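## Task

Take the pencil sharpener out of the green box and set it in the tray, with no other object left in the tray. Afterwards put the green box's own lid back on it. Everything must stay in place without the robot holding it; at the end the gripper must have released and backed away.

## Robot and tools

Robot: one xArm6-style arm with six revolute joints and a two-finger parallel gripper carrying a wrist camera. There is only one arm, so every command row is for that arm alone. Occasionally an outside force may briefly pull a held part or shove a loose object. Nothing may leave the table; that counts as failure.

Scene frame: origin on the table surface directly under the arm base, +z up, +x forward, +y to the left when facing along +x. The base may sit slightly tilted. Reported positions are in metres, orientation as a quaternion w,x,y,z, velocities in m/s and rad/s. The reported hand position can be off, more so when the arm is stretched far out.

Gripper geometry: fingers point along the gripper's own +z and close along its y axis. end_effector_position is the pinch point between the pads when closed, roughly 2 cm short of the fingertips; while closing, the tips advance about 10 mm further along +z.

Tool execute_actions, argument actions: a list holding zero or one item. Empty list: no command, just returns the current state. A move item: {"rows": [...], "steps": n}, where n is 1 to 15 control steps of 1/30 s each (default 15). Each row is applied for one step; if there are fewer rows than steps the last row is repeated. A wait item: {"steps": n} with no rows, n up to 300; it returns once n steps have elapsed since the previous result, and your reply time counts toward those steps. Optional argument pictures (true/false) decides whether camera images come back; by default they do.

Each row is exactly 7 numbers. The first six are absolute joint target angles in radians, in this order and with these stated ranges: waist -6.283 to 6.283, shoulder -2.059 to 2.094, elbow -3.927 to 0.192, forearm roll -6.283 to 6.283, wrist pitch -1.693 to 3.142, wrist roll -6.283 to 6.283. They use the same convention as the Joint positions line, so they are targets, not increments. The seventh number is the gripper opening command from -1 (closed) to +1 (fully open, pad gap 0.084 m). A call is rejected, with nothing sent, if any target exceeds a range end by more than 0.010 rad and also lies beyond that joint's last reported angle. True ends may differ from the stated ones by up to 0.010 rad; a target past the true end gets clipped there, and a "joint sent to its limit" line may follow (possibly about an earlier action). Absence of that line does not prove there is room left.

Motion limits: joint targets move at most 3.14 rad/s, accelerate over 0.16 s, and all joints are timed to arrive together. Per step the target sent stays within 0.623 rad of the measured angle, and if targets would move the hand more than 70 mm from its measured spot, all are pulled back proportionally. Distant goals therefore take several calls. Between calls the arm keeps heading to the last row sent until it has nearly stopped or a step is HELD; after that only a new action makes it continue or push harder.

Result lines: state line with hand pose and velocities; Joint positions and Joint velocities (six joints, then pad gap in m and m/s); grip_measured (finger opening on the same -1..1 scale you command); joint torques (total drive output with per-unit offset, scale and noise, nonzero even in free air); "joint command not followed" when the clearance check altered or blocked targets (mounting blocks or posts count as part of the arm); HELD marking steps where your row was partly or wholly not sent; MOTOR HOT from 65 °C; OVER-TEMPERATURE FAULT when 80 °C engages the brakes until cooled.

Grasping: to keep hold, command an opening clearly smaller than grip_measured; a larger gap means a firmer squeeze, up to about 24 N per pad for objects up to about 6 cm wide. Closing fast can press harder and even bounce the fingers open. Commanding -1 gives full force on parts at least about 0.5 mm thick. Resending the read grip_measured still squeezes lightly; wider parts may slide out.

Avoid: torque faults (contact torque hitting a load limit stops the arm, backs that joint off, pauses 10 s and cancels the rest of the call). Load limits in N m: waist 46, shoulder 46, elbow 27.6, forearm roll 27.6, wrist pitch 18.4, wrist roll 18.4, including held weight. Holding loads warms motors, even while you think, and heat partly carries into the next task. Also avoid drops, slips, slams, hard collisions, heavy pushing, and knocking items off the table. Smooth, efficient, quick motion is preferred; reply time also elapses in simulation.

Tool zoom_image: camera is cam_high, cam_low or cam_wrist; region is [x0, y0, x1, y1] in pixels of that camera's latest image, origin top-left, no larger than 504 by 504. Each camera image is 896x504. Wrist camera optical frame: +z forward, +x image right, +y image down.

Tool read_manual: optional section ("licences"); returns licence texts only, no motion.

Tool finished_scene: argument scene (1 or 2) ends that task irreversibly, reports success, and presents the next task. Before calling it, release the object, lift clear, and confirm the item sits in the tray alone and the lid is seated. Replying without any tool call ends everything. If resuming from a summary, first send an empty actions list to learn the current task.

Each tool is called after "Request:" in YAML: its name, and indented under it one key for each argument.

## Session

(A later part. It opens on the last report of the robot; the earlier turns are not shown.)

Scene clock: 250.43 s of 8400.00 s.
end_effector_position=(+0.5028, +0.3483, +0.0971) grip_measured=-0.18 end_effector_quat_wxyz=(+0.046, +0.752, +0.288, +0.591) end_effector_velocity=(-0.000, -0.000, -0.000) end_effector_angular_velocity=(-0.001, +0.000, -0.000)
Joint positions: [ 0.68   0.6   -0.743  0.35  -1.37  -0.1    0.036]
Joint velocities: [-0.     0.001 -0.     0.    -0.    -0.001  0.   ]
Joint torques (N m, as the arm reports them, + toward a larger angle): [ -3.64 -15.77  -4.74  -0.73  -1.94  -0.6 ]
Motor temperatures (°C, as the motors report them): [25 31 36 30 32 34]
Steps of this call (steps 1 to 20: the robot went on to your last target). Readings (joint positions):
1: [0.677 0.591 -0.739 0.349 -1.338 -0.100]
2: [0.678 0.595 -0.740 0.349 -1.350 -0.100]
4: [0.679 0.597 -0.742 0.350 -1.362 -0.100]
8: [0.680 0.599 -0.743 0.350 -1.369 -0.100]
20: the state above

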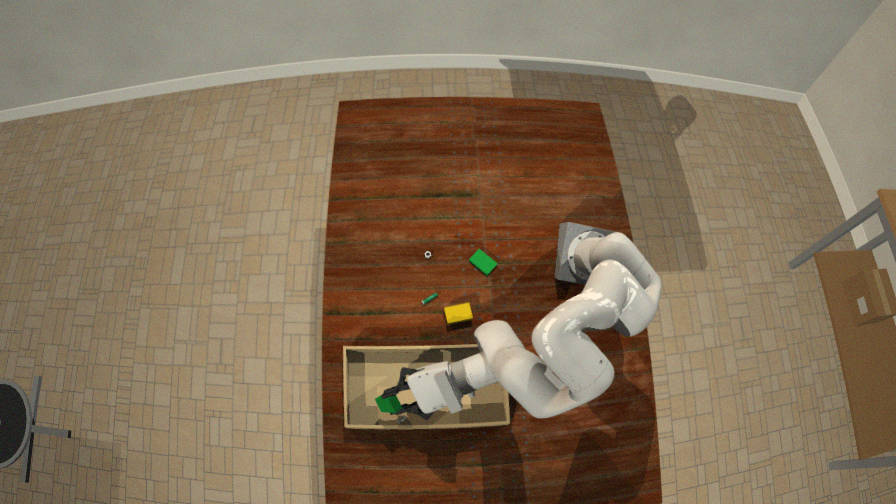

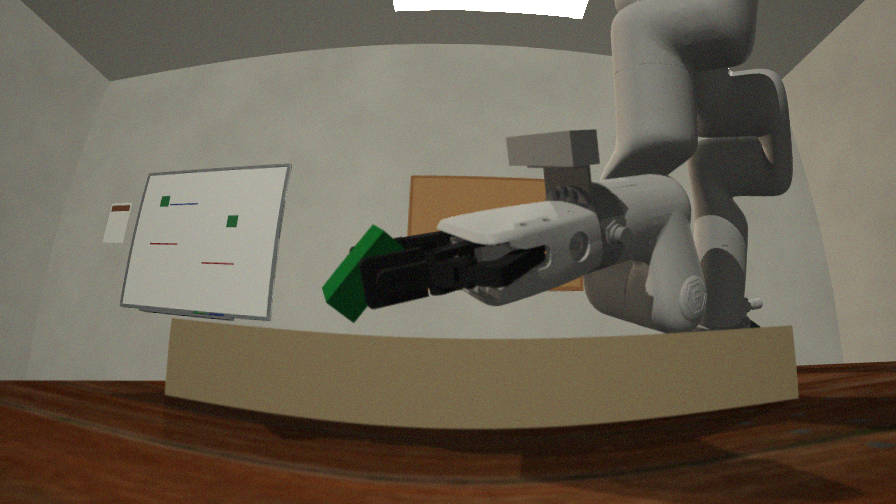

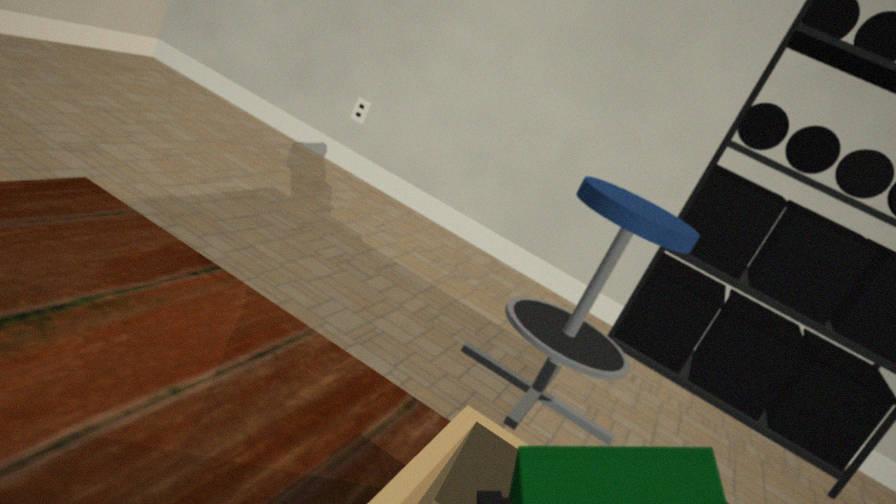

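That appears to be the sharpener in the tray. Retreat: raise first.

Request:
execute_actions:
  actions:
    - {"rows":[[0.5,-0.1,-0.7,0.25,-0.4,-0.1,-0.6]],"steps":15}
  pictures: false

Request:
execute_actions:
  actions:
    - {"rows":[[0.1,-0.2,-0.95,0.25,1.4,0,-0.6]],"steps":15}
  pictures: false

Request:
execute_actions:
  actions:
    - {"steps":25}

Scene clock: 255.33 s of 8400.00 s.
end_effector_position=(+0.5571, +0.3735, +0.2312) grip_measured=-0.18 end_effector_quat_wxyz=(+0.029, +0.829, +0.245, +0.503) end_effector_velocity=(-0.025, -0.009, +0.227) end_effector_angular_velocity=(-0.163, +0.883, -0.200)
Joint positions: [ 0.528  0.012 -0.709  0.266 -0.604 -0.1    0.036]
Joint velocities: [-0.326 -1.327  0.052 -0.177  2.192 -0.    -0.   ]
Joint torques (N m, as the arm reports them, + toward a larger angle): [ -2.15  -7.8  -11.71  -0.67  -2.4   -0.69]
Motor temperatures (°C, as the motors report them): [25 31 35 30 32 34]
Steps of this call (steps 1 to 15: the robot went on to your last target; steps 16 to 90: nothing new was sent; then 1.40 s passed at rest; steps 91 to 105: all 15 steps of this action). Readings (joint positions):
91: [0.680 0.599 -0.743 0.350 -1.369 -0.100]
92: [0.678 0.594 -0.741 0.349 -1.361 -0.100]
94: [0.663 0.542 -0.734 0.339 -1.302 -0.100]
98: [0.615 0.360 -0.729 0.314 -1.123 -0.100]
105: the state above

Scene clock: 255.83 s of 8400.00 s.
end_effector_position=(+0.5865, +0.2304, +0.2916) grip_measured=-0.18 end_effector_quat_wxyz=(+0.092, +0.945, +0.073, +0.305) end_effector_velocity=(-0.271, -0.276, -0.164) end_effector_angular_velocity=(-0.057, +1.869, -0.904)
Joint positions: [ 0.165 -0.175 -0.912  0.252  0.329 -0.016  0.036]
Joint velocities: [-0.518 -0.203 -0.304 -0.01   2.621  0.124  0.   ]
Joint torques (N m, as the arm reports them, + toward a larger angle): [ -0.81 -11.25 -18.07  -1.54  -1.72  -0.63]
Motor temperatures (°C, as the motors report them): [25 31 35 30 32 34]
Steps of this call (steps 1 to 15: all 15 steps of this action). Readings (joint positions):
1: [0.518 -0.027 -0.708 0.261 -0.538 -0.100]
2: [0.506 -0.055 -0.710 0.257 -0.487 -0.098]
4: [0.456 -0.075 -0.738 0.256 -0.414 -0.086]
8: [0.344 -0.107 -0.804 0.255 -0.221 -0.059]
15: the state above

Scene clock: 256.67 s of 8400.00 s.
end_effector_position=(+0.3630, +0.1834, +0.2215) grip_measured=-0.18 end_effector_quat_wxyz=(+0.105, +0.978, -0.009, -0.180) end_effector_velocity=(-0.003, -0.001, +0.000) end_effector_angular_velocity=(-0.000, +0.012, -0.004)
Joint positions: [ 0.1   -0.2   -0.95   0.25   1.399 -0.     0.036]
Joint velocities: [-0.001  0.     0.001  0.     0.012 -0.     0.   ]
Joint torques (N m, as the arm reports them, + toward a larger angle): [ -4.09 -12.19 -20.22  -2.31  -0.5   -0.71]
Motor temperatures (°C, as the motors report them): [25 31 35 30 32 34]
Steps of this call (steps 1 to 25: the robot went on to your last target). Readings (joint positions):
1: [0.150 -0.181 -0.921 0.251 0.415 -0.013]
2: [0.139 -0.185 -0.927 0.251 0.495 -0.010]
4: [0.128 -0.189 -0.933 0.251 0.640 -0.007]
8: [0.117 -0.193 -0.939 0.250 0.902 -0.004]
25: the state above

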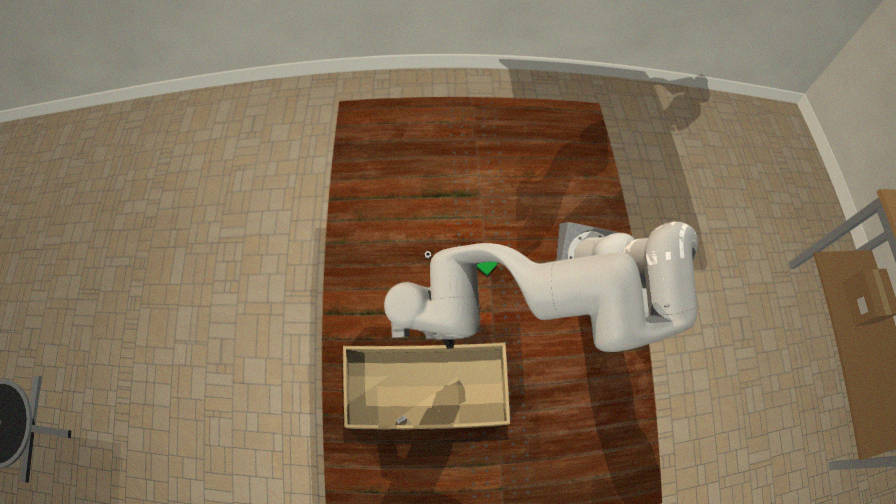

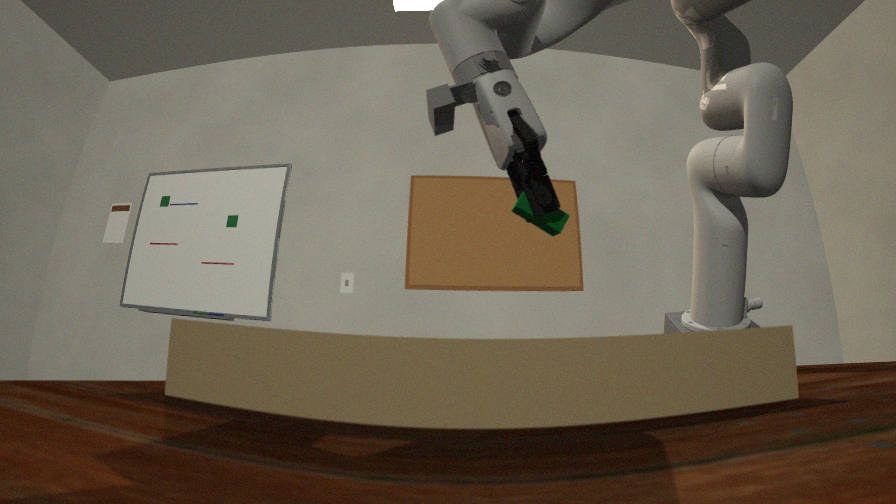

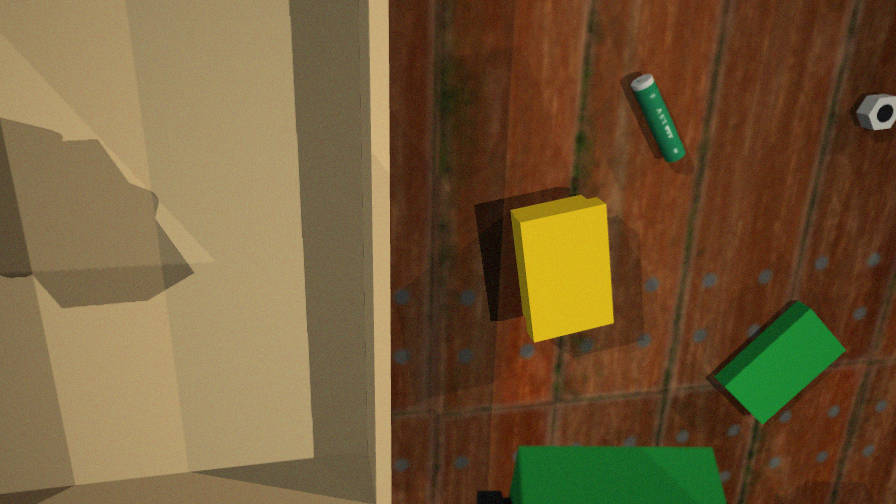

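Request:
execute_actions:
  actions:
    - {"rows":[[-0.584,0.948,-1.567,0.401,1.723,-0.166,-0.6]],"steps":15}
  pictures: false

Request:
execute_actions:
  actions:
    - {"steps":35}
  pictures: false

Request:
execute_actions:
  actions:
    - {"rows":[[-0.579,0.96,-1.569,0.405,1.714,-0.167,-0.6],[-0.574,0.972,-1.572,0.409,1.705,-0.168,-0.6],[-0.569,0.984,-1.575,0.413,1.696,-0.17,-0.6],[-0.564,0.996,-1.578,0.417,1.687,-0.171,-0.6],[-0.559,1.008,-1.581,0.421,1.678,-0.172,-0.6],[-0.554,1.02,-1.585,0.425,1.669,-0.173,-0.6],[-0.549,1.032,-1.589,0.429,1.66,-0.175,-0.6],[-0.544,1.044,-1.593,0.433,1.651,-0.176,-0.6],[-0.541,1.052,-1.596,0.436,1.645,-0.177,-0.6],[-0.539,1.058,-1.598,0.437,1.641,-0.177,-0.6],[-0.537,1.063,-1.6,0.439,1.637,-0.178,-0.6],[-0.5355,1.0675,-1.6015,0.4405,1.634,-0.178,-0.6]],"steps":15}
  pictures: false

Request:
execute_actions:
  actions:
    - {"rows":[[-0.5355,1.0675,-1.6015,0.4405,1.634,-0.178,-0.6],[-0.5355,1.0675,-1.6015,0.4405,1.634,-0.178,-0.6],[-0.5355,1.0675,-1.6015,0.4405,1.634,-0.178,-0.6],[-0.5355,1.0675,-1.6015,0.4405,1.634,-0.178,-0.6],[-0.5355,1.0675,-1.6015,0.4405,1.634,-0.178,-0.6],[-0.5355,1.0675,-1.6015,0.4405,1.634,-0.178,-0.6],[-0.5355,1.0675,-1.6015,0.4405,1.634,-0.178,-0.2],[-0.5355,1.0675,-1.6015,0.4405,1.634,-0.178,0],[-0.5355,1.0675,-1.6015,0.4405,1.634,-0.178,0.5]],"steps":15}
  pictures: false

Request:
execute_actions:
  actions:
    - {"rows":[[-0.554,1.02,-1.585,0.425,1.669,-0.173,0.5],[-0.554,1.02,-1.585,0.425,1.669,-0.173,0.5],[-0.584,0.948,-1.567,0.401,1.723,-0.166,0.5],[-0.584,0.948,-1.567,0.401,1.723,-0.166,0.5],[-0.584,0.948,-1.567,0.401,1.723,-0.166,0.5],[-0.584,0.948,-1.567,0.401,1.723,-0.166,0.5],[-0.6,0.6,-1.4,0.42,1.7,-0.17,0.5]],"steps":15}
  pictures: false

Request:
execute_actions:
  actions:
    - {"rows":[[-0.5,-0.1,-0.45,0.65,0.85,-0.25,0.4]],"steps":15}
  pictures: false

Request:
execute_actions:
  actions:
    - {"steps":15}
  pictures: false

Request:
execute_actions:
  actions:
    - {"rows":[[-0.344,-0.059,-0.288,0.895,0.588,-0.366,0.4]],"steps":15}

Scene clock: 268.70 s of 8400.00 s.
end_effector_position=(+0.4251, +0.0357, +0.2152) grip_measured=-0.18 end_effector_quat_wxyz=(+0.003, +0.948, -0.190, -0.254) end_effector_velocity=(-0.026, -0.346, -0.192) end_effector_angular_velocity=(+0.428, +0.508, -0.859)
Joint positions: [-0.305  0.302 -1.32   0.34   1.592 -0.099  0.036]
Joint velocities: [-0.651  1.258 -0.568  0.14   0.301 -0.154 -0.   ]
Joint torques (N m, as the arm reports them, + toward a larger angle): [ -5.77 -15.21 -17.1   -2.19  -0.06  -0.86]
Motor temperatures (°C, as the motors report them): [25 30 38 30 32 34]
Steps of this call (steps 1 to 30: the robot went on to your last target; steps 31 to 90: nothing new was sent; then 8.53 s passed at rest; steps 91 to 105: all 15 steps of this action). Readings (joint positions):
91: [0.099 -0.199 -0.951 0.250 1.401 -0.000]
92: [0.094 -0.193 -0.957 0.252 1.405 -0.002]
94: [0.042 -0.141 -1.012 0.266 1.435 -0.017]
98: [-0.111 0.016 -1.150 0.299 1.503 -0.053]
105: the state above

Scene clock: 269.87 s of 8400.00 s.
end_effector_position=(+0.3504, -0.1034, +0.0861) grip_measured=-0.18 end_effector_quat_wxyz=(-0.158, +0.840, -0.340, -0.392) end_effector_velocity=(-0.001, -0.000, -0.001) end_effector_angular_velocity=(+0.001, +0.002, -0.002)
Joint positions: [-0.584  0.948 -1.567  0.401  1.723 -0.166  0.036]
Joint velocities: [-0.001  0.002  0.001 -0.001 -0.001  0.     0.   ]
Joint torques (N m, as the arm reports them, + toward a larger angle): [ -8.75 -20.24 -16.93  -2.16   0.56  -0.84]
Motor temperatures (°C, as the motors report them): [25 30 38 30 32 34]
Steps of this call (steps 1 to 35: the robot went on to your last target). Readings (joint positions):
1: [-0.326 0.344 -1.339 0.345 1.602 -0.104]
2: [-0.346 0.386 -1.355 0.349 1.611 -0.109]
4: [-0.381 0.469 -1.386 0.357 1.628 -0.117]
8: [-0.450 0.634 -1.448 0.372 1.661 -0.134]
35: the state above

Scene clock: 270.37 s of 8400.00 s.
end_effector_position=(+0.3493, -0.1032, +0.0282) grip_measured=-0.18 end_effector_quat_wxyz=(-0.159, +0.840, -0.340, -0.393) end_effector_velocity=(+0.004, -0.003, -0.032) end_effector_angular_velocity=(-0.011, -0.018, +0.002)
Joint positions: [-0.537  1.064 -1.599  0.439  1.638 -0.178  0.036]
Joint velocities: [ 0.024  0.066 -0.031  0.025 -0.056 -0.008 -0.   ]
Joint torques (N m, as the arm reports them, + toward a larger angle): [ -9.56 -22.92 -16.83  -2.21   0.44  -0.61]
Motor temperatures (°C, as the motors report them): [25 31 38 30 32 34]
Steps of this call (steps 1 to 15: all 15 steps of this action). Readings (joint positions):
1: [-0.584 0.948 -1.567 0.401 1.723 -0.166]
2: [-0.583 0.950 -1.568 0.402 1.720 -0.166]
4: [-0.578 0.963 -1.572 0.407 1.710 -0.168]
8: [-0.559 1.007 -1.581 0.421 1.679 -0.172]
15: the state above

Scene clock: 270.87 s of 8400.00 s.
end_effector_position=(+0.3501, -0.1037, +0.0264) grip_measured=+0.49 end_effector_quat_wxyz=(-0.158, +0.840, -0.340, -0.391) end_effector_velocity=(-0.000, +0.000, -0.001) end_effector_angular_velocity=(+0.001, +0.002, -0.000)
Joint positions: [-0.536  1.067 -1.602  0.44   1.634 -0.178  0.065]
Joint velocities: [ 0.002  0.003 -0.     0.001 -0.     0.     0.002]
Joint torques (N m, as the arm reports them, + toward a larger angle): [ -8.64 -20.67 -15.75  -2.21   0.51  -0.72]
Motor temperatures (°C, as the motors report them): [25 31 38 30 32 34]
Steps of this call (steps 1 to 15: all 15 steps of this action). Readings (joint positions):
1: [-0.536 1.065 -1.600 0.439 1.637 -0.178]
2: [-0.536 1.066 -1.601 0.440 1.636 -0.178]
4: [-0.536 1.066 -1.602 0.440 1.635 -0.178]
8: [-0.536 1.067 -1.602 0.440 1.634 -0.178]
15: the state above

Scene clock: 271.37 s of 8400.00 s.
end_effector_position=(+0.3772, -0.0797, +0.1652) grip_measured=+0.49 end_effector_quat_wxyz=(-0.137, +0.880, -0.325, -0.318) end_effector_velocity=(+0.063, +0.098, +0.297) end_effector_angular_velocity=(-0.312, -0.515, +0.174)
Joint positions: [-0.596  0.667 -1.439  0.418  1.702 -0.17   0.065]
Joint velocities: [-0.062 -1.031  0.437  0.036 -0.026 -0.007  0.   ]
Joint torques (N m, as the arm reports them, + toward a larger angle): [ -7.16  -7.46 -14.23  -2.42   0.21  -0.72]
Motor temperatures (°C, as the motors report them): [25 31 38 30 32 34]
Steps of this call (steps 1 to 15: all 15 steps of this action). Readings (joint positions):
1: [-0.536 1.067 -1.601 0.440 1.635 -0.178]
2: [-0.537 1.062 -1.598 0.438 1.640 -0.177]
4: [-0.549 1.033 -1.585 0.428 1.664 -0.174]
8: [-0.581 0.948 -1.570 0.407 1.710 -0.168]
15: the state above

Scene clock: 271.87 s of 8400.00 s.
end_effector_position=(+0.3266, -0.0347, +0.1474) grip_measured=+0.39 end_effector_quat_wxyz=(-0.037, +0.934, -0.353, -0.039) end_effector_velocity=(-0.321, +0.004, -0.183) end_effector_angular_velocity=(-0.293, +0.006, -0.320)
Joint positions: [-0.506 -0.044 -0.554  0.633  0.929 -0.244  0.061]
Joint velocities: [ 0.068 -0.555  1.282  0.184 -0.852 -0.064  0.   ]
Joint torques (N m, as the arm reports them, + toward a larger angle): [ -4.87 -11.17 -26.99  -1.92  -1.46  -0.71]
Motor temperatures (°C, as the motors report them): [25 31 38 30 32 34]
Steps of this call (steps 1 to 15: all 15 steps of this action). Readings (joint positions):
1: [-0.597 0.637 -1.425 0.419 1.701 -0.170]
2: [-0.597 0.610 -1.408 0.422 1.692 -0.171]
4: [-0.587 0.535 -1.334 0.444 1.632 -0.179]
8: [-0.539 0.223 -1.021 0.549 1.319 -0.215]
15: the state above

Scene clock: 272.37 s of 8400.00 s.
end_effector_position=(+0.3038, -0.0360, +0.1363) grip_measured=+0.39 end_effector_quat_wxyz=(-0.023, +0.931, -0.364, -0.026) end_effector_velocity=(-0.002, +0.001, -0.000) end_effector_angular_velocity=(-0.000, -0.001, -0.000)
Joint positions: [-0.5   -0.099 -0.451  0.65   0.85  -0.25   0.061]
Joint velocities: [ 0.    -0.006  0.007  0.001 -0.002 -0.001  0.   ]
Joint torques (N m, as the arm reports them, + toward a larger angle): [ -3.75  -8.16 -17.87  -1.67  -1.21  -0.75]
Motor temperatures (°C, as the motors report them): [25 31 38 30 32 34]
Steps of this call (steps 1 to 15: the robot went on to your last target). Readings (joint positions):
1: [-0.504 -0.062 -0.516 0.639 0.903 -0.246]
2: [-0.503 -0.075 -0.489 0.643 0.884 -0.248]
4: [-0.501 -0.089 -0.464 0.647 0.863 -0.249]
8: [-0.500 -0.097 -0.455 0.649 0.852 -0.250]
15: the state above

Scene clock: 272.87 s of 8400.00 s.
end_effector_position=(+0.2728, -0.0280, +0.0807) grip_measured=+0.39 end_effector_quat_wxyz=(-0.000, +0.927, -0.374, +0.001) end_effector_velocity=(-0.004, -0.001, -0.003) end_effector_angular_velocity=(-0.006, -0.000, -0.007)
Joint positions: [-0.345 -0.06  -0.29   0.893  0.589 -0.365  0.061]
Joint velocities: [ 0.007  0.002  0.013  0.017 -0.017 -0.007 -0.   ]
Joint torques (N m, as the arm reports them, + toward a larger angle): [ -3.47  -7.54 -13.87  -1.78  -1.31  -0.66]
Motor temperatures (°C, as the motors report them): [25 31 38 30 32 34]
Steps of this call (steps 1 to 15: all 15 steps of this action). Readings (joint positions):
1: [-0.500 -0.099 -0.450 0.651 0.849 -0.250]
2: [-0.496 -0.098 -0.447 0.658 0.841 -0.254]
4: [-0.463 -0.088 -0.415 0.712 0.781 -0.280]
8: [-0.364 -0.061 -0.304 0.861 0.627 -0.349]
15: the state above

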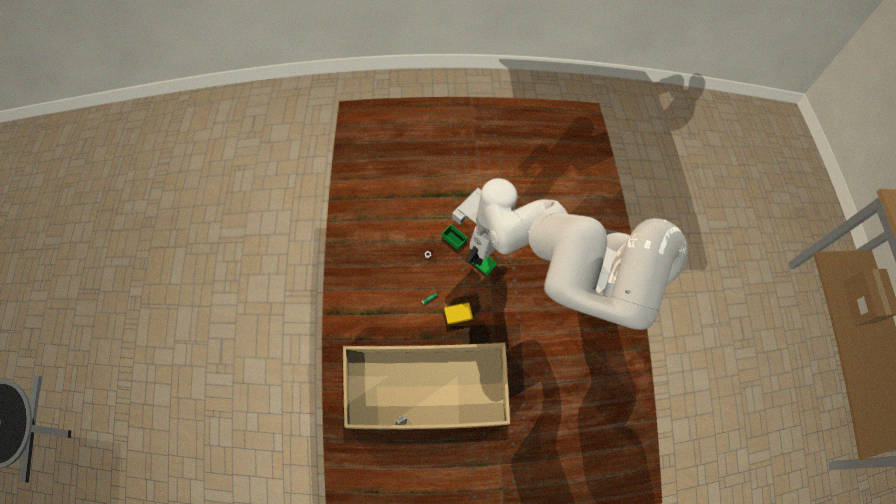

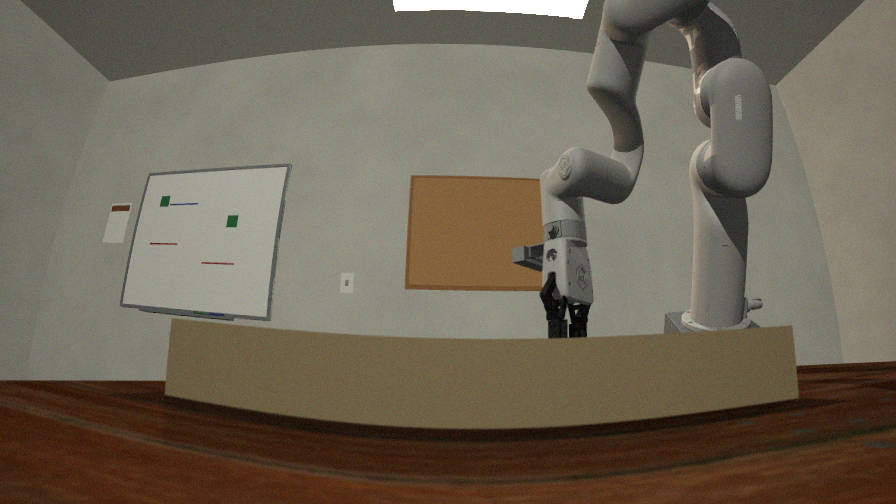

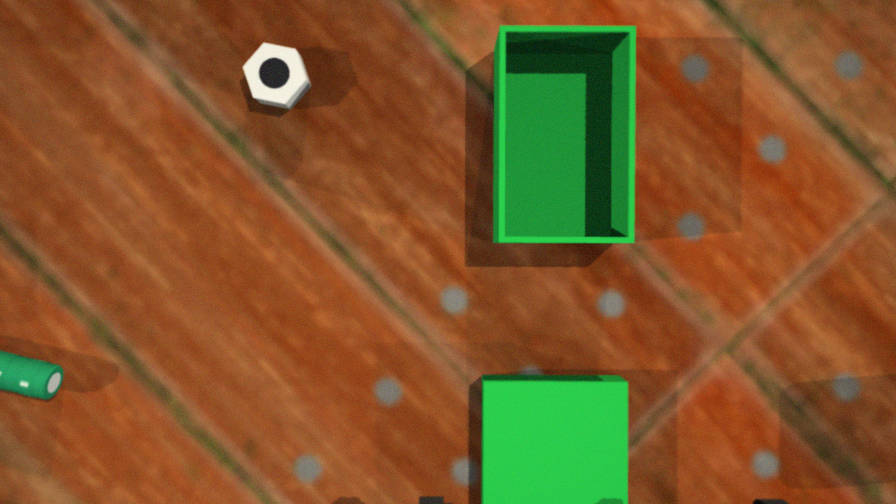

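Request:
execute_actions:
  actions:
    - {"rows":[[-0.318,-0.015,-0.299,0.955,0.564,-0.408,0.4],[-0.292,0.03,-0.311,1.018,0.542,-0.452,0.4],[-0.266,0.074,-0.324,1.083,0.52,-0.498,0.4],[-0.239,0.119,-0.339,1.152,0.5,-0.546,0.4],[-0.225,0.141,-0.347,1.187,0.49,-0.571,0.4],[-0.211,0.163,-0.355,1.223,0.481,-0.597,0.4],[-0.197,0.185,-0.364,1.26,0.473,-0.624,0.4],[-0.188,0.199,-0.369,1.284,0.468,-0.642,0.4]],"steps":15}
  pictures: false

Request:
execute_actions:
  actions:
    - {"rows":[[-0.188,0.199,-0.369,1.284,0.468,-0.642,0.4],[-0.188,0.199,-0.369,1.284,0.468,-0.642,0.4],[-0.188,0.199,-0.369,1.284,0.468,-0.642,0.4],[-0.188,0.199,-0.369,1.284,0.468,-0.642,0.3],[-0.188,0.199,-0.369,1.284,0.468,-0.642,0.2],[-0.188,0.199,-0.369,1.284,0.468,-0.642,0.1],[-0.188,0.199,-0.369,1.284,0.468,-0.642,0],[-0.188,0.199,-0.369,1.284,0.468,-0.642,-0.1],[-0.188,0.199,-0.369,1.284,0.468,-0.642,-0.2],[-0.188,0.199,-0.369,1.284,0.468,-0.642,-0.35]],"steps":15}
  pictures: false

Request:
execute_actions:
  actions:
    - {"rows":[[-0.197,0.185,-0.364,1.26,0.473,-0.624,-0.35],[-0.211,0.163,-0.355,1.223,0.481,-0.597,-0.35],[-0.239,0.119,-0.339,1.152,0.5,-0.546,-0.35],[-0.266,0.074,-0.324,1.083,0.52,-0.498,-0.35],[-0.292,0.03,-0.311,1.018,0.542,-0.452,-0.35],[-0.318,-0.015,-0.299,0.955,0.564,-0.408,-0.35],[-0.344,-0.059,-0.288,0.895,0.588,-0.366,-0.35],[-0.344,-0.059,-0.288,0.895,0.588,-0.366,-0.35],[-0.344,-0.059,-0.288,0.895,0.588,-0.366,-0.35],[-0.38,0.005,-0.37,0.85,0.615,-0.36,-0.35],[-0.42,0.07,-0.45,0.81,0.64,-0.355,-0.35],[-0.46,0.135,-0.535,0.77,0.66,-0.35,-0.35],[-0.497,0.2,-0.616,0.74,0.675,-0.347,-0.35]],"steps":15}
  pictures: false

Request:
execute_actions:
  actions:
    - {"steps":15}
  pictures: false

Request:
execute_actions:
  actions:
    - {"rows":[[-0.48,0.23,-0.62,0.773,0.654,-0.369,-0.35],[-0.464,0.26,-0.625,0.808,0.633,-0.392,-0.35],[-0.447,0.29,-0.63,0.845,0.612,-0.416,-0.35],[-0.43,0.32,-0.636,0.883,0.592,-0.441,-0.35],[-0.42,0.335,-0.64,0.903,0.582,-0.454,-0.35],[-0.412,0.347,-0.643,0.919,0.574,-0.465,-0.35]],"steps":15}
  pictures: false

Request:
execute_actions:
  actions:
    - {"steps":10}

Scene clock: 289.93 s of 8400.00 s.
end_effector_position=(+0.2717, -0.0266, +0.0223) grip_measured=+0.39 end_effector_quat_wxyz=(+0.001, +0.928, -0.374, +0.000) end_effector_velocity=(+0.012, -0.002, -0.004) end_effector_angular_velocity=(-0.018, -0.031, +0.013)
Joint positions: [-0.19   0.196 -0.367  1.277  0.47  -0.637  0.061]
Joint velocities: [ 0.026  0.031 -0.029  0.088 -0.028 -0.068  0.   ]
Joint torques (N m, as the arm reports them, + toward a larger angle): [ -4.5  -10.15  -8.83  -1.82  -1.44  -0.75]
Motor temperatures (°C, as the motors report them): [25 30 37 30 32 34]
Steps of this call (steps 1 to 15: the robot went on to your last target; steps 16 to 90: nothing new was sent; then 13.57 s passed at rest; steps 91 to 105: all 15 steps of this action). Readings (joint positions):
91: [-0.344 -0.059 -0.288 0.896 0.588 -0.367]
92: [-0.341 -0.054 -0.290 0.903 0.584 -0.372]
94: [-0.320 -0.019 -0.300 0.954 0.565 -0.408]
98: [-0.247 0.104 -0.335 1.132 0.509 -0.532]
105: the state above

Scene clock: 290.43 s of 8400.00 s.
end_effector_position=(+0.2721, -0.0268, +0.0217) grip_measured=-0.08 end_effector_quat_wxyz=(+0.001, +0.928, -0.374, +0.001) end_effector_velocity=(-0.000, -0.000, -0.000) end_effector_angular_velocity=(+0.000, +0.002, -0.002)
Joint positions: [-0.188  0.198 -0.369  1.284  0.468 -0.642  0.041]
Joint velocities: [ 0.     0.002 -0.     0.     0.     0.001  0.   ]
Joint torques (N m, as the arm reports them, + toward a larger angle): [-3.89 -8.76 -8.98 -1.66 -1.19 -0.69]
Motor temperatures (°C, as the motors report them): [25 30 36 30 32 34]
Steps of this call (steps 1 to 15: all 15 steps of this action). Readings (joint positions):
1: [-0.190 0.196 -0.368 1.280 0.469 -0.639]
2: [-0.189 0.197 -0.369 1.281 0.469 -0.640]
4: [-0.189 0.197 -0.369 1.282 0.468 -0.641]
8: [-0.188 0.198 -0.369 1.283 0.468 -0.642]
15: the state above

Scene clock: 290.93 s of 8400.00 s.
end_effector_position=(+0.3085, -0.0535, +0.0913) grip_measured=-0.08 end_effector_quat_wxyz=(-0.002, +0.929, -0.371, +0.005) end_effector_velocity=(+0.338, -0.310, +0.091) end_effector_angular_velocity=(-0.037, -0.010, -0.021)
Joint positions: [-0.41   0.046 -0.431  0.831  0.628 -0.364  0.041]
Joint velocities: [-0.654  1.189 -1.487 -0.693  0.345  0.124 -0.   ]
Joint torques (N m, as the arm reports them, + toward a larger angle): [ -4.32  -6.81 -11.41  -1.34  -1.12  -0.79]
Motor temperatures (°C, as the motors report them): [25 30 36 30 32 34]
Steps of this call (steps 1 to 15: all 15 steps of this action). Readings (joint positions):
1: [-0.188 0.198 -0.369 1.283 0.468 -0.641]
2: [-0.190 0.196 -0.368 1.278 0.469 -0.637]
4: [-0.202 0.177 -0.360 1.244 0.478 -0.612]
8: [-0.269 0.067 -0.324 1.076 0.526 -0.493]
15: the state above

Scene clock: 291.43 s of 8400.00 s.
end_effector_position=(+0.3427, -0.0975, +0.1001) grip_measured=-0.08 end_effector_quat_wxyz=(+0.000, +0.927, -0.375, +0.001) end_effector_velocity=(+0.002, -0.002, +0.001) end_effector_angular_velocity=(-0.003, -0.003, +0.000)
Joint positions: [-0.496  0.199 -0.615  0.74   0.675 -0.347  0.041]
Joint velocities: [-0.004  0.003 -0.007 -0.003 -0.     0.001 -0.   ]
Joint torques (N m, as the arm reports them, + toward a larger angle): [ -5.14 -11.82 -16.13  -1.75  -1.34  -0.67]
Motor temperatures (°C, as the motors report them): [25 30 36 30 32 34]
Steps of this call (steps 1 to 15: the robot went on to your last target). Readings (joint positions):
1: [-0.431 0.086 -0.480 0.808 0.639 -0.360]
2: [-0.451 0.123 -0.523 0.788 0.649 -0.356]
4: [-0.480 0.174 -0.583 0.759 0.664 -0.351]
8: [-0.495 0.197 -0.610 0.743 0.673 -0.348]
15: the state above

Scene clock: 291.93 s of 8400.00 s.
end_effector_position=(+0.3447, -0.0976, +0.0518) grip_measured=-0.08 end_effector_quat_wxyz=(-0.001, +0.927, -0.376, +0.002) end_effector_velocity=(+0.004, -0.002, -0.000) end_effector_angular_velocity=(-0.008, -0.012, +0.002)
Joint positions: [-0.413  0.345 -0.643  0.917  0.575 -0.464  0.041]
Joint velocities: [ 0.005  0.005 -0.006  0.019 -0.012 -0.013 -0.   ]
Joint torques (N m, as the arm reports them, + toward a larger angle): [ -5.86 -12.75 -13.23  -1.83  -1.46  -0.69]
Motor temperatures (°C, as the motors report them): [25 30 36 30 32 34]
Steps of this call (steps 1 to 15: all 15 steps of this action). Readings (joint positions):
1: [-0.496 0.200 -0.615 0.741 0.674 -0.348]
2: [-0.493 0.204 -0.617 0.747 0.670 -0.352]
4: [-0.478 0.232 -0.623 0.780 0.650 -0.374]
8: [-0.430 0.318 -0.635 0.880 0.596 -0.439]
15: the state above

Scene clock: 292.27 s of 8400.00 s.
end_effector_position=(+0.3444, -0.0976, +0.0512) grip_measured=-0.08 end_effector_quat_wxyz=(-0.001, +0.926, -0.376, +0.002) end_effector_velocity=(-0.000, +0.000, -0.001) end_effector_angular_velocity=(+0.000, +0.001, +0.000)
Joint positions: [-0.412  0.347 -0.643  0.919  0.574 -0.465  0.041]
Joint velocities: [ 0.001  0.002 -0.     0.001 -0.001 -0.001 -0.   ]
Joint torques (N m, as the arm reports them, + toward a larger angle): [ -5.82 -12.73 -13.61  -1.63  -1.34  -0.69]
Motor temperatures (°C, as the motors report them): [25 30 36 30 32 34]
Steps of this call (steps 1 to 10: the robot went on to your last target). Readings (joint positions):
1: [-0.413 0.346 -0.643 0.918 0.574 -0.464]
2: [-0.413 0.346 -0.643 0.918 0.574 -0.465]
4: [-0.412 0.346 -0.643 0.919 0.574 -0.465]
8: [-0.412 0.347 -0.643 0.919 0.574 -0.465]
10: the state above

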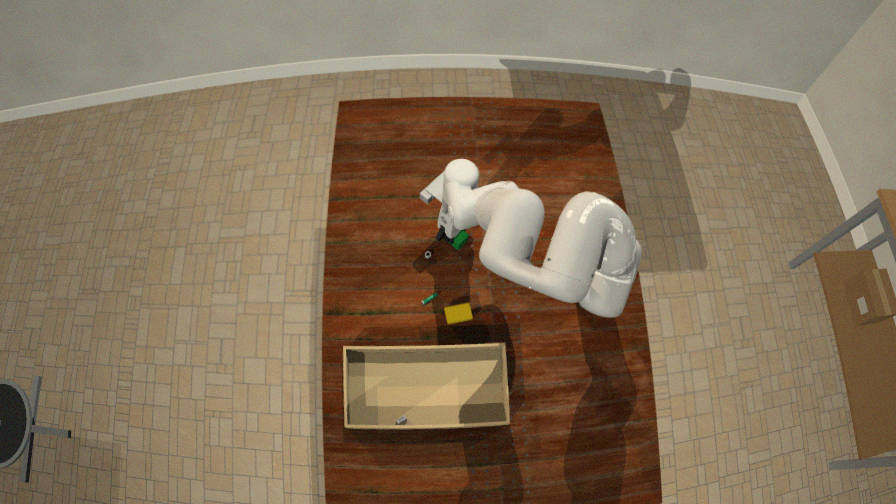

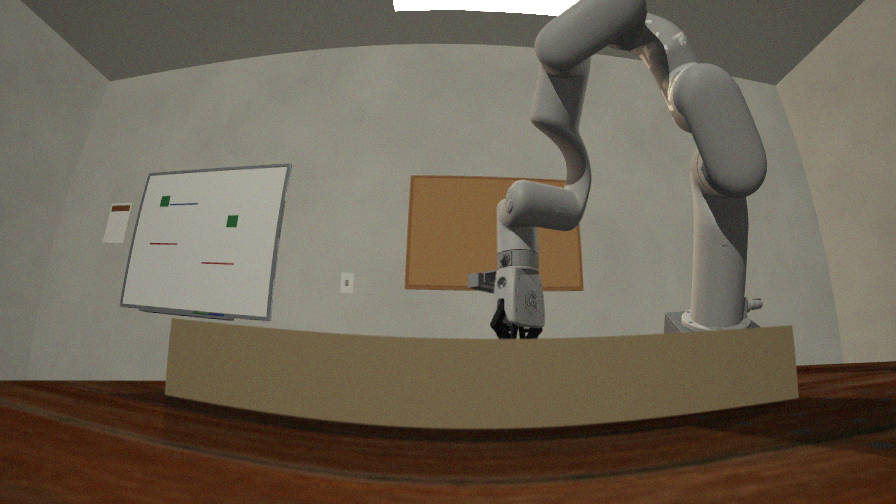

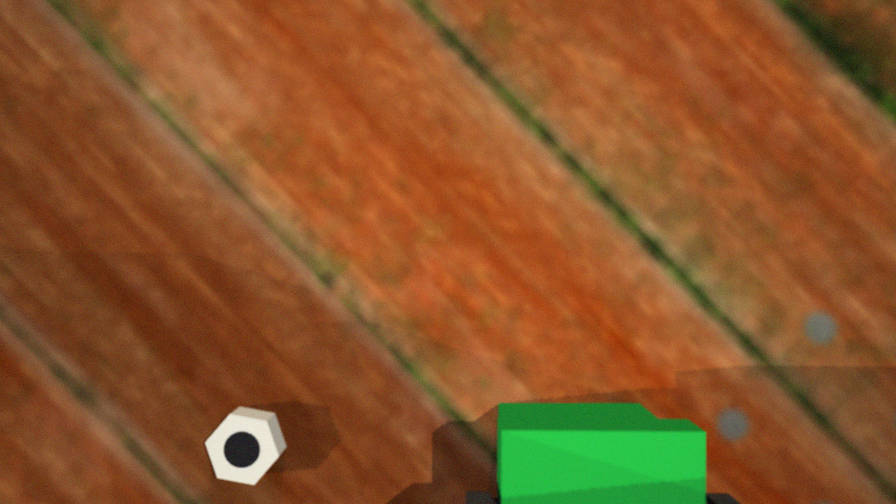

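Request:
execute_actions:
  actions:
    - {"rows":[[-0.41,0.35,-0.643,0.923,0.572,-0.468,-0.35],[-0.408,0.353,-0.644,0.927,0.57,-0.471,-0.35],[-0.406,0.356,-0.645,0.931,0.568,-0.473,-0.35],[-0.405,0.359,-0.645,0.935,0.566,-0.476,-0.35],[-0.403,0.362,-0.646,0.939,0.564,-0.479,-0.35],[-0.401,0.365,-0.647,0.944,0.562,-0.481,-0.35],[-0.399,0.368,-0.648,0.948,0.56,-0.484,-0.35],[-0.397,0.371,-0.649,0.952,0.558,-0.487,-0.35],[-0.396,0.374,-0.649,0.956,0.556,-0.49,-0.35],[-0.394,0.377,-0.65,0.96,0.554,-0.492,-0.35],[-0.392,0.38,-0.651,0.9645,0.552,-0.495,-0.35],[-0.39,0.383,-0.652,0.969,0.55,-0.498,-0.35],[-0.388,0.386,-0.653,0.973,0.548,-0.5,-0.35]],"steps":15}
  pictures: false

Request:
execute_actions:
  actions:
    - {"steps":12}

Scene clock: 300.50 s of 8400.00 s.
end_effector_position=(+0.3440, -0.0976, +0.0395) grip_measured=-0.08 end_effector_quat_wxyz=(-0.000, +0.926, -0.377, +0.002) end_effector_velocity=(-0.001, +0.001, -0.019) end_effector_angular_velocity=(-0.004, +0.002, -0.005)
Joint positions: [-0.391  0.382 -0.652  0.967  0.551 -0.497  0.041]
Joint velocities: [ 0.037  0.058 -0.016  0.078 -0.035 -0.046 -0.   ]
Joint torques (N m, as the arm reports them, + toward a larger angle): [ -6.12 -13.93 -13.03  -1.89  -1.21  -0.8 ]
Motor temperatures (°C, as the motors report them): [25 30 36 30 32 34]
Steps of this call (steps 1 to 15: the robot went on to your last target; steps 16 to 90: nothing new was sent; then 4.73 s passed at rest; steps 91 to 105: all 15 steps of this action). Readings (joint positions):
91: [-0.412 0.347 -0.643 0.919 0.574 -0.465]
92: [-0.411 0.348 -0.643 0.920 0.573 -0.466]
94: [-0.409 0.351 -0.644 0.925 0.571 -0.469]
98: [-0.403 0.362 -0.646 0.940 0.564 -0.479]
105: the state above

Scene clock: 300.90 s of 8400.00 s.
end_effector_position=(+0.3442, -0.0977, +0.0384) grip_measured=-0.08 end_effector_quat_wxyz=(+0.000, +0.926, -0.377, +0.003) end_effector_velocity=(+0.000, +0.000, +0.000) end_effector_angular_velocity=(+0.000, -0.000, -0.001)
Joint positions: [-0.388  0.386 -0.653  0.973  0.548 -0.5    0.041]
Joint velocities: [ 0.    -0.    -0.     0.001  0.     0.001  0.   ]
Joint torques (N m, as the arm reports them, + toward a larger angle): [ -5.73 -12.91 -12.92  -1.67  -1.37  -0.68]
Motor temperatures (°C, as the motors report them): [25 30 36 30 32 34]
Steps of this call (steps 1 to 12: the robot went on to your last target). Readings (joint positions):
1: [-0.389 0.384 -0.652 0.969 0.550 -0.498]
2: [-0.389 0.385 -0.652 0.971 0.549 -0.499]
4: [-0.388 0.385 -0.653 0.972 0.548 -0.499]
8: [-0.388 0.386 -0.653 0.973 0.548 -0.500]
12: the state above

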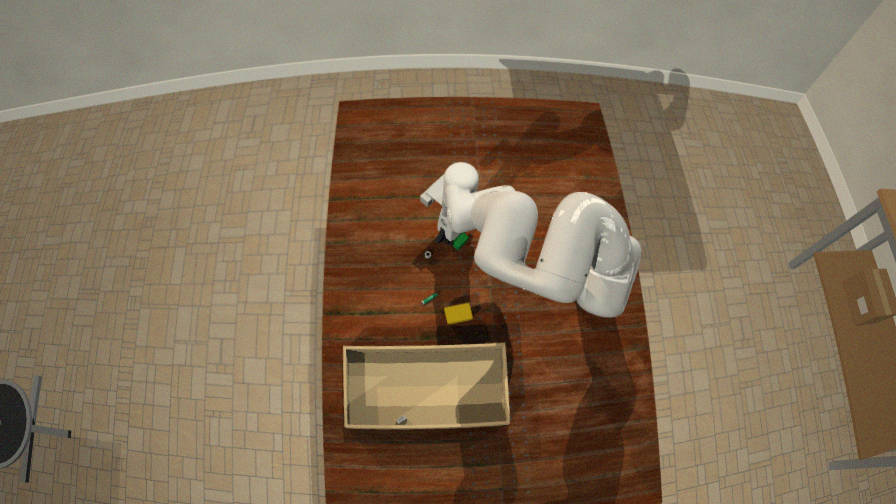

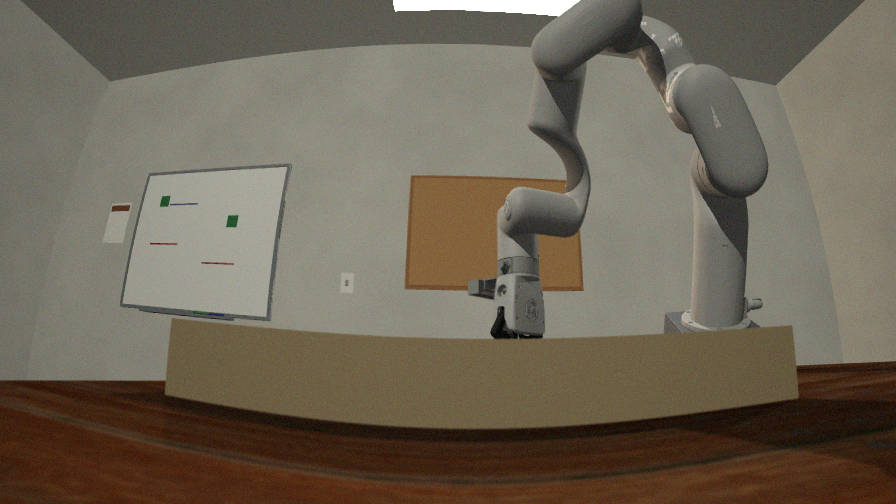

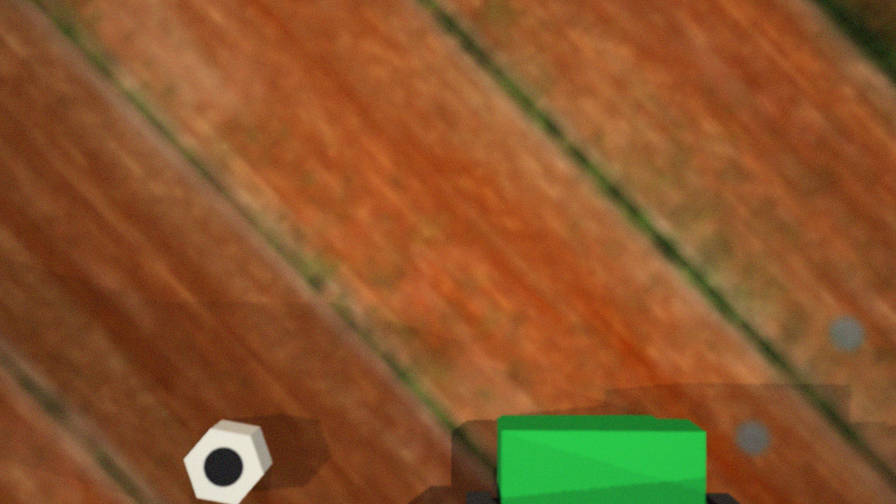

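No slip; went on. 2.5 mm more, release.

Request:
execute_actions:
  actions:
    - {"rows":[[-0.386,0.39,-0.654,0.978,0.5455,-0.504,-0.35],[-0.383,0.394,-0.655,0.984,0.543,-0.508,-0.35],[-0.383,0.394,-0.655,0.984,0.543,-0.508,-0.35],[-0.383,0.394,-0.655,0.984,0.543,-0.508,-0.35],[-0.383,0.394,-0.655,0.984,0.543,-0.508,-0.35],[-0.383,0.394,-0.655,0.984,0.543,-0.508,-0.35],[-0.383,0.394,-0.655,0.984,0.543,-0.508,-0.35],[-0.383,0.394,-0.655,0.984,0.543,-0.508,-0.1],[-0.383,0.394,-0.655,0.984,0.543,-0.508,0.1],[-0.383,0.394,-0.655,0.984,0.543,-0.508,0.6]],"steps":15}

Request:
execute_actions:
  actions:
    - {"rows":[[-0.41,0.35,-0.643,0.923,0.572,-0.468,0.6],[-0.447,0.29,-0.63,0.845,0.612,-0.416,0.6],[-0.497,0.2,-0.616,0.74,0.675,-0.347,0.6],[-0.497,0.2,-0.616,0.74,0.675,-0.347,0.6],[-0.625,0.0,-0.641,0.544,0.894,-0.23,1]],"steps":15}
  pictures: false

Request:
execute_actions:
  actions:
    - {"steps":15}

Scene clock: 307.87 s of 8400.00 s.
end_effector_position=(+0.3438, -0.0976, +0.0355) grip_measured=+0.59 end_effector_quat_wxyz=(+0.000, +0.926, -0.377, +0.002) end_effector_velocity=(+0.002, -0.000, +0.001) end_effector_angular_velocity=(-0.002, -0.004, +0.001)
Joint positions: [-0.383  0.394 -0.655  0.984  0.543 -0.508  0.069]
Joint velocities: [ 0.001 -0.001 -0.003  0.    -0.001  0.001  0.006]
Joint torques (N m, as the arm reports them, + toward a larger angle): [ -5.81 -12.98 -12.68  -1.75  -1.37  -0.74]
Motor temperatures (°C, as the motors report them): [25 30 36 30 32 34]
Steps of this call (steps 1 to 15: the robot went on to your last target; steps 16 to 90: nothing new was sent; then 3.47 s passed at rest; steps 91 to 105: all 15 steps of this action). Readings (joint positions):
91: [-0.388 0.386 -0.653 0.973 0.548 -0.500]
92: [-0.387 0.387 -0.653 0.975 0.547 -0.501]
94: [-0.385 0.391 -0.654 0.979 0.545 -0.505]
98: [-0.384 0.393 -0.655 0.983 0.543 -0.507]
105: the state above

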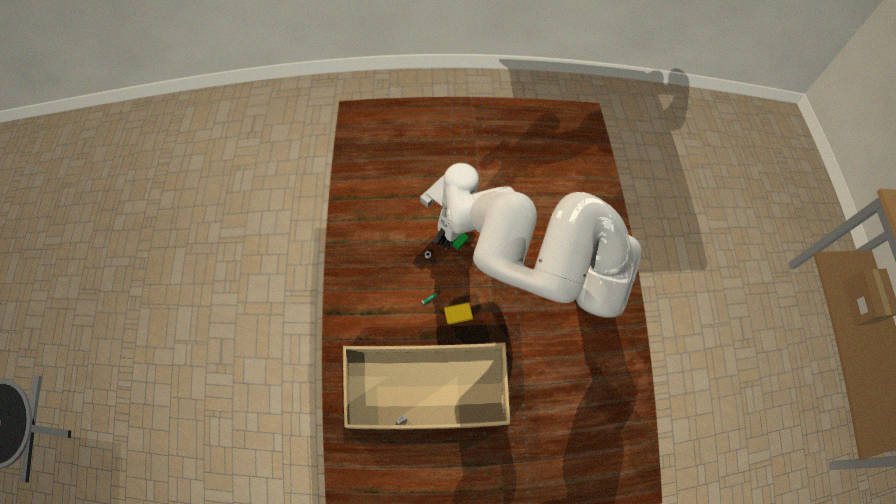

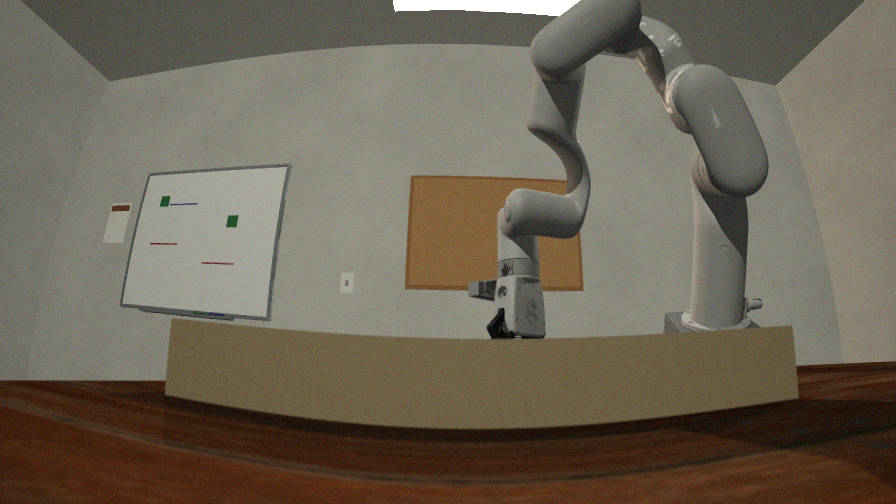

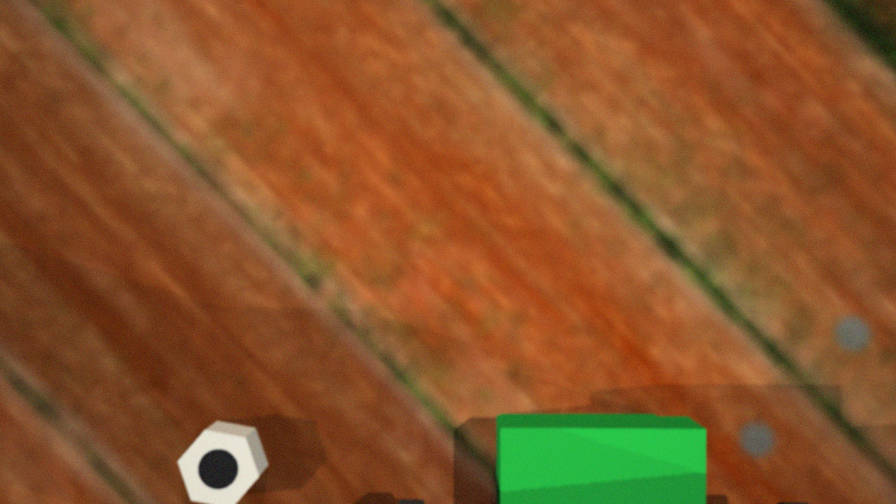

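Scene clock: 308.37 s of 8400.00 s.
end_effector_position=(+0.3427, -0.0968, +0.1780) grip_measured=+1.00 end_effector_quat_wxyz=(-0.000, +0.928, -0.373, +0.005) end_effector_velocity=(-0.050, +0.007, +0.044) end_effector_angular_velocity=(+0.013, +0.110, -0.046)
Joint positions: [-0.618  0.01  -0.643  0.559  0.879 -0.239  0.084]
Joint velocities: [-0.108 -0.158  0.031 -0.209  0.211  0.134 -0.   ]
Joint torques (N m, as the arm reports them, + toward a larger angle): [ -2.71  -6.01 -16.69  -0.83  -1.37  -0.83]
Motor temperatures (°C, as the motors report them): [25 30 36 30 32 34]
Steps of this call (steps 1 to 15: all 15 steps of this action). Readings (joint positions):
1: [-0.383 0.394 -0.655 0.984 0.543 -0.508]
2: [-0.385 0.391 -0.653 0.977 0.547 -0.503]
4: [-0.408 0.355 -0.642 0.924 0.574 -0.468]
8: [-0.500 0.201 -0.635 0.756 0.699 -0.361]
15: the state above

Scene clock: 308.87 s of 8400.00 s.
end_effector_position=(+0.3389, -0.0961, +0.1803) grip_measured=+1.00 end_effector_quat_wxyz=(+0.000, +0.927, -0.375, +0.001) end_effector_velocity=(+0.000, -0.000, +0.001) end_effector_angular_velocity=(-0.001, -0.002, -0.002)
Joint positions: [-0.625  0.    -0.641  0.544  0.894 -0.23   0.084]
Joint velocities: [-0.002 -0.001 -0.001 -0.     0.001  0.001 -0.   ]
Joint torques (N m, as the arm reports them, + toward a larger angle): [ -4.64  -9.89 -19.95  -1.86  -1.38  -0.74]
Motor temperatures (°C, as the motors report them): [25 30 36 30 32 34]
Steps of this call (steps 1 to 15: the robot went on to your last target). Readings (joint positions):
1: [-0.621 0.006 -0.642 0.553 0.885 -0.236]
2: [-0.622 0.005 -0.640 0.550 0.889 -0.234]
4: [-0.623 0.004 -0.639 0.547 0.892 -0.232]
8: [-0.624 0.002 -0.640 0.545 0.894 -0.230]
15: the state above

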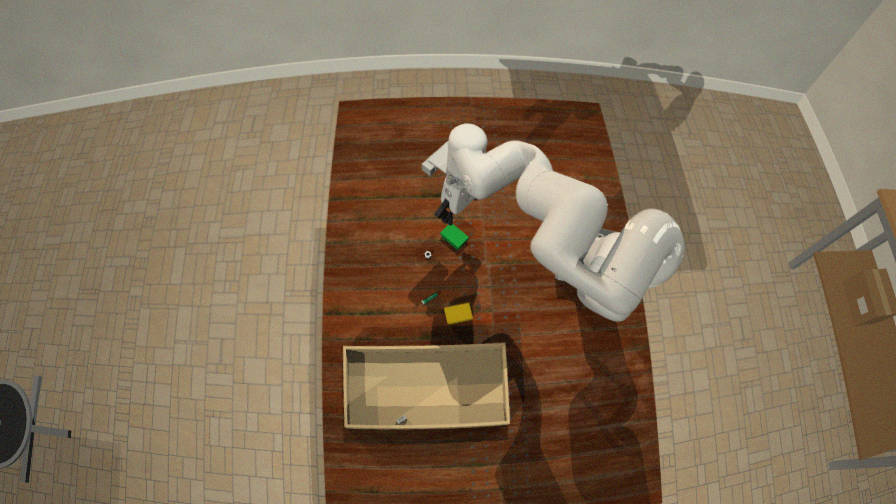

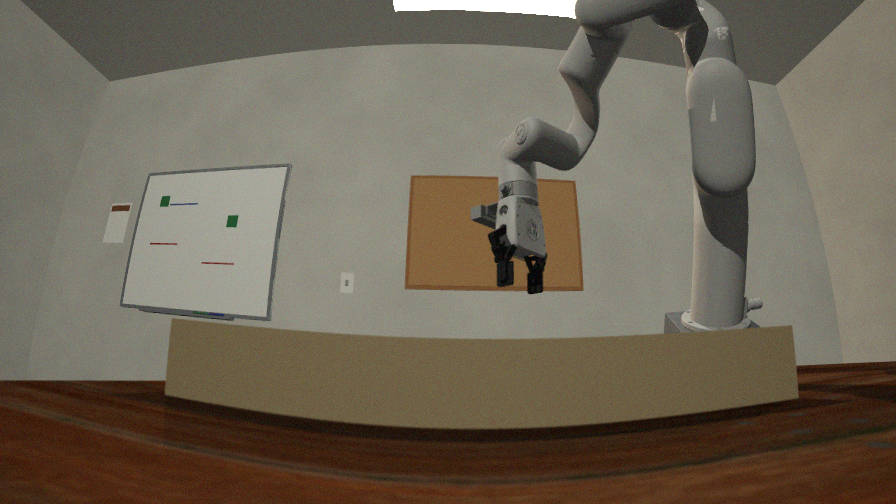

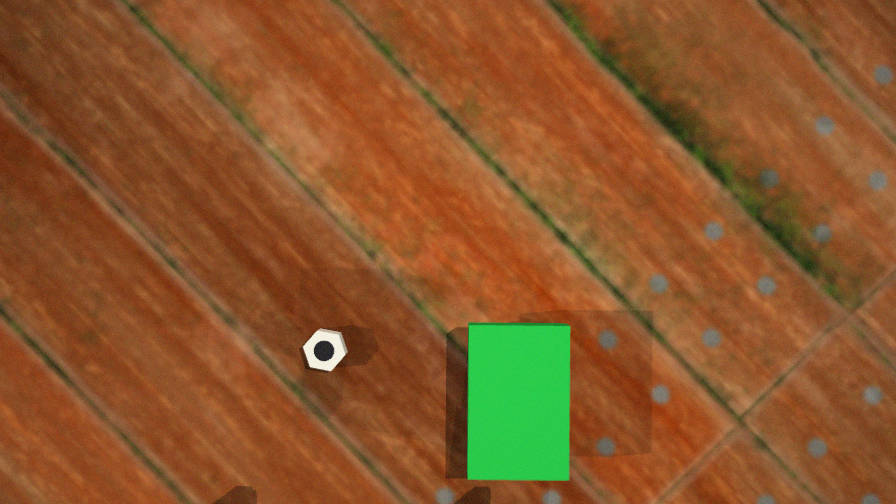

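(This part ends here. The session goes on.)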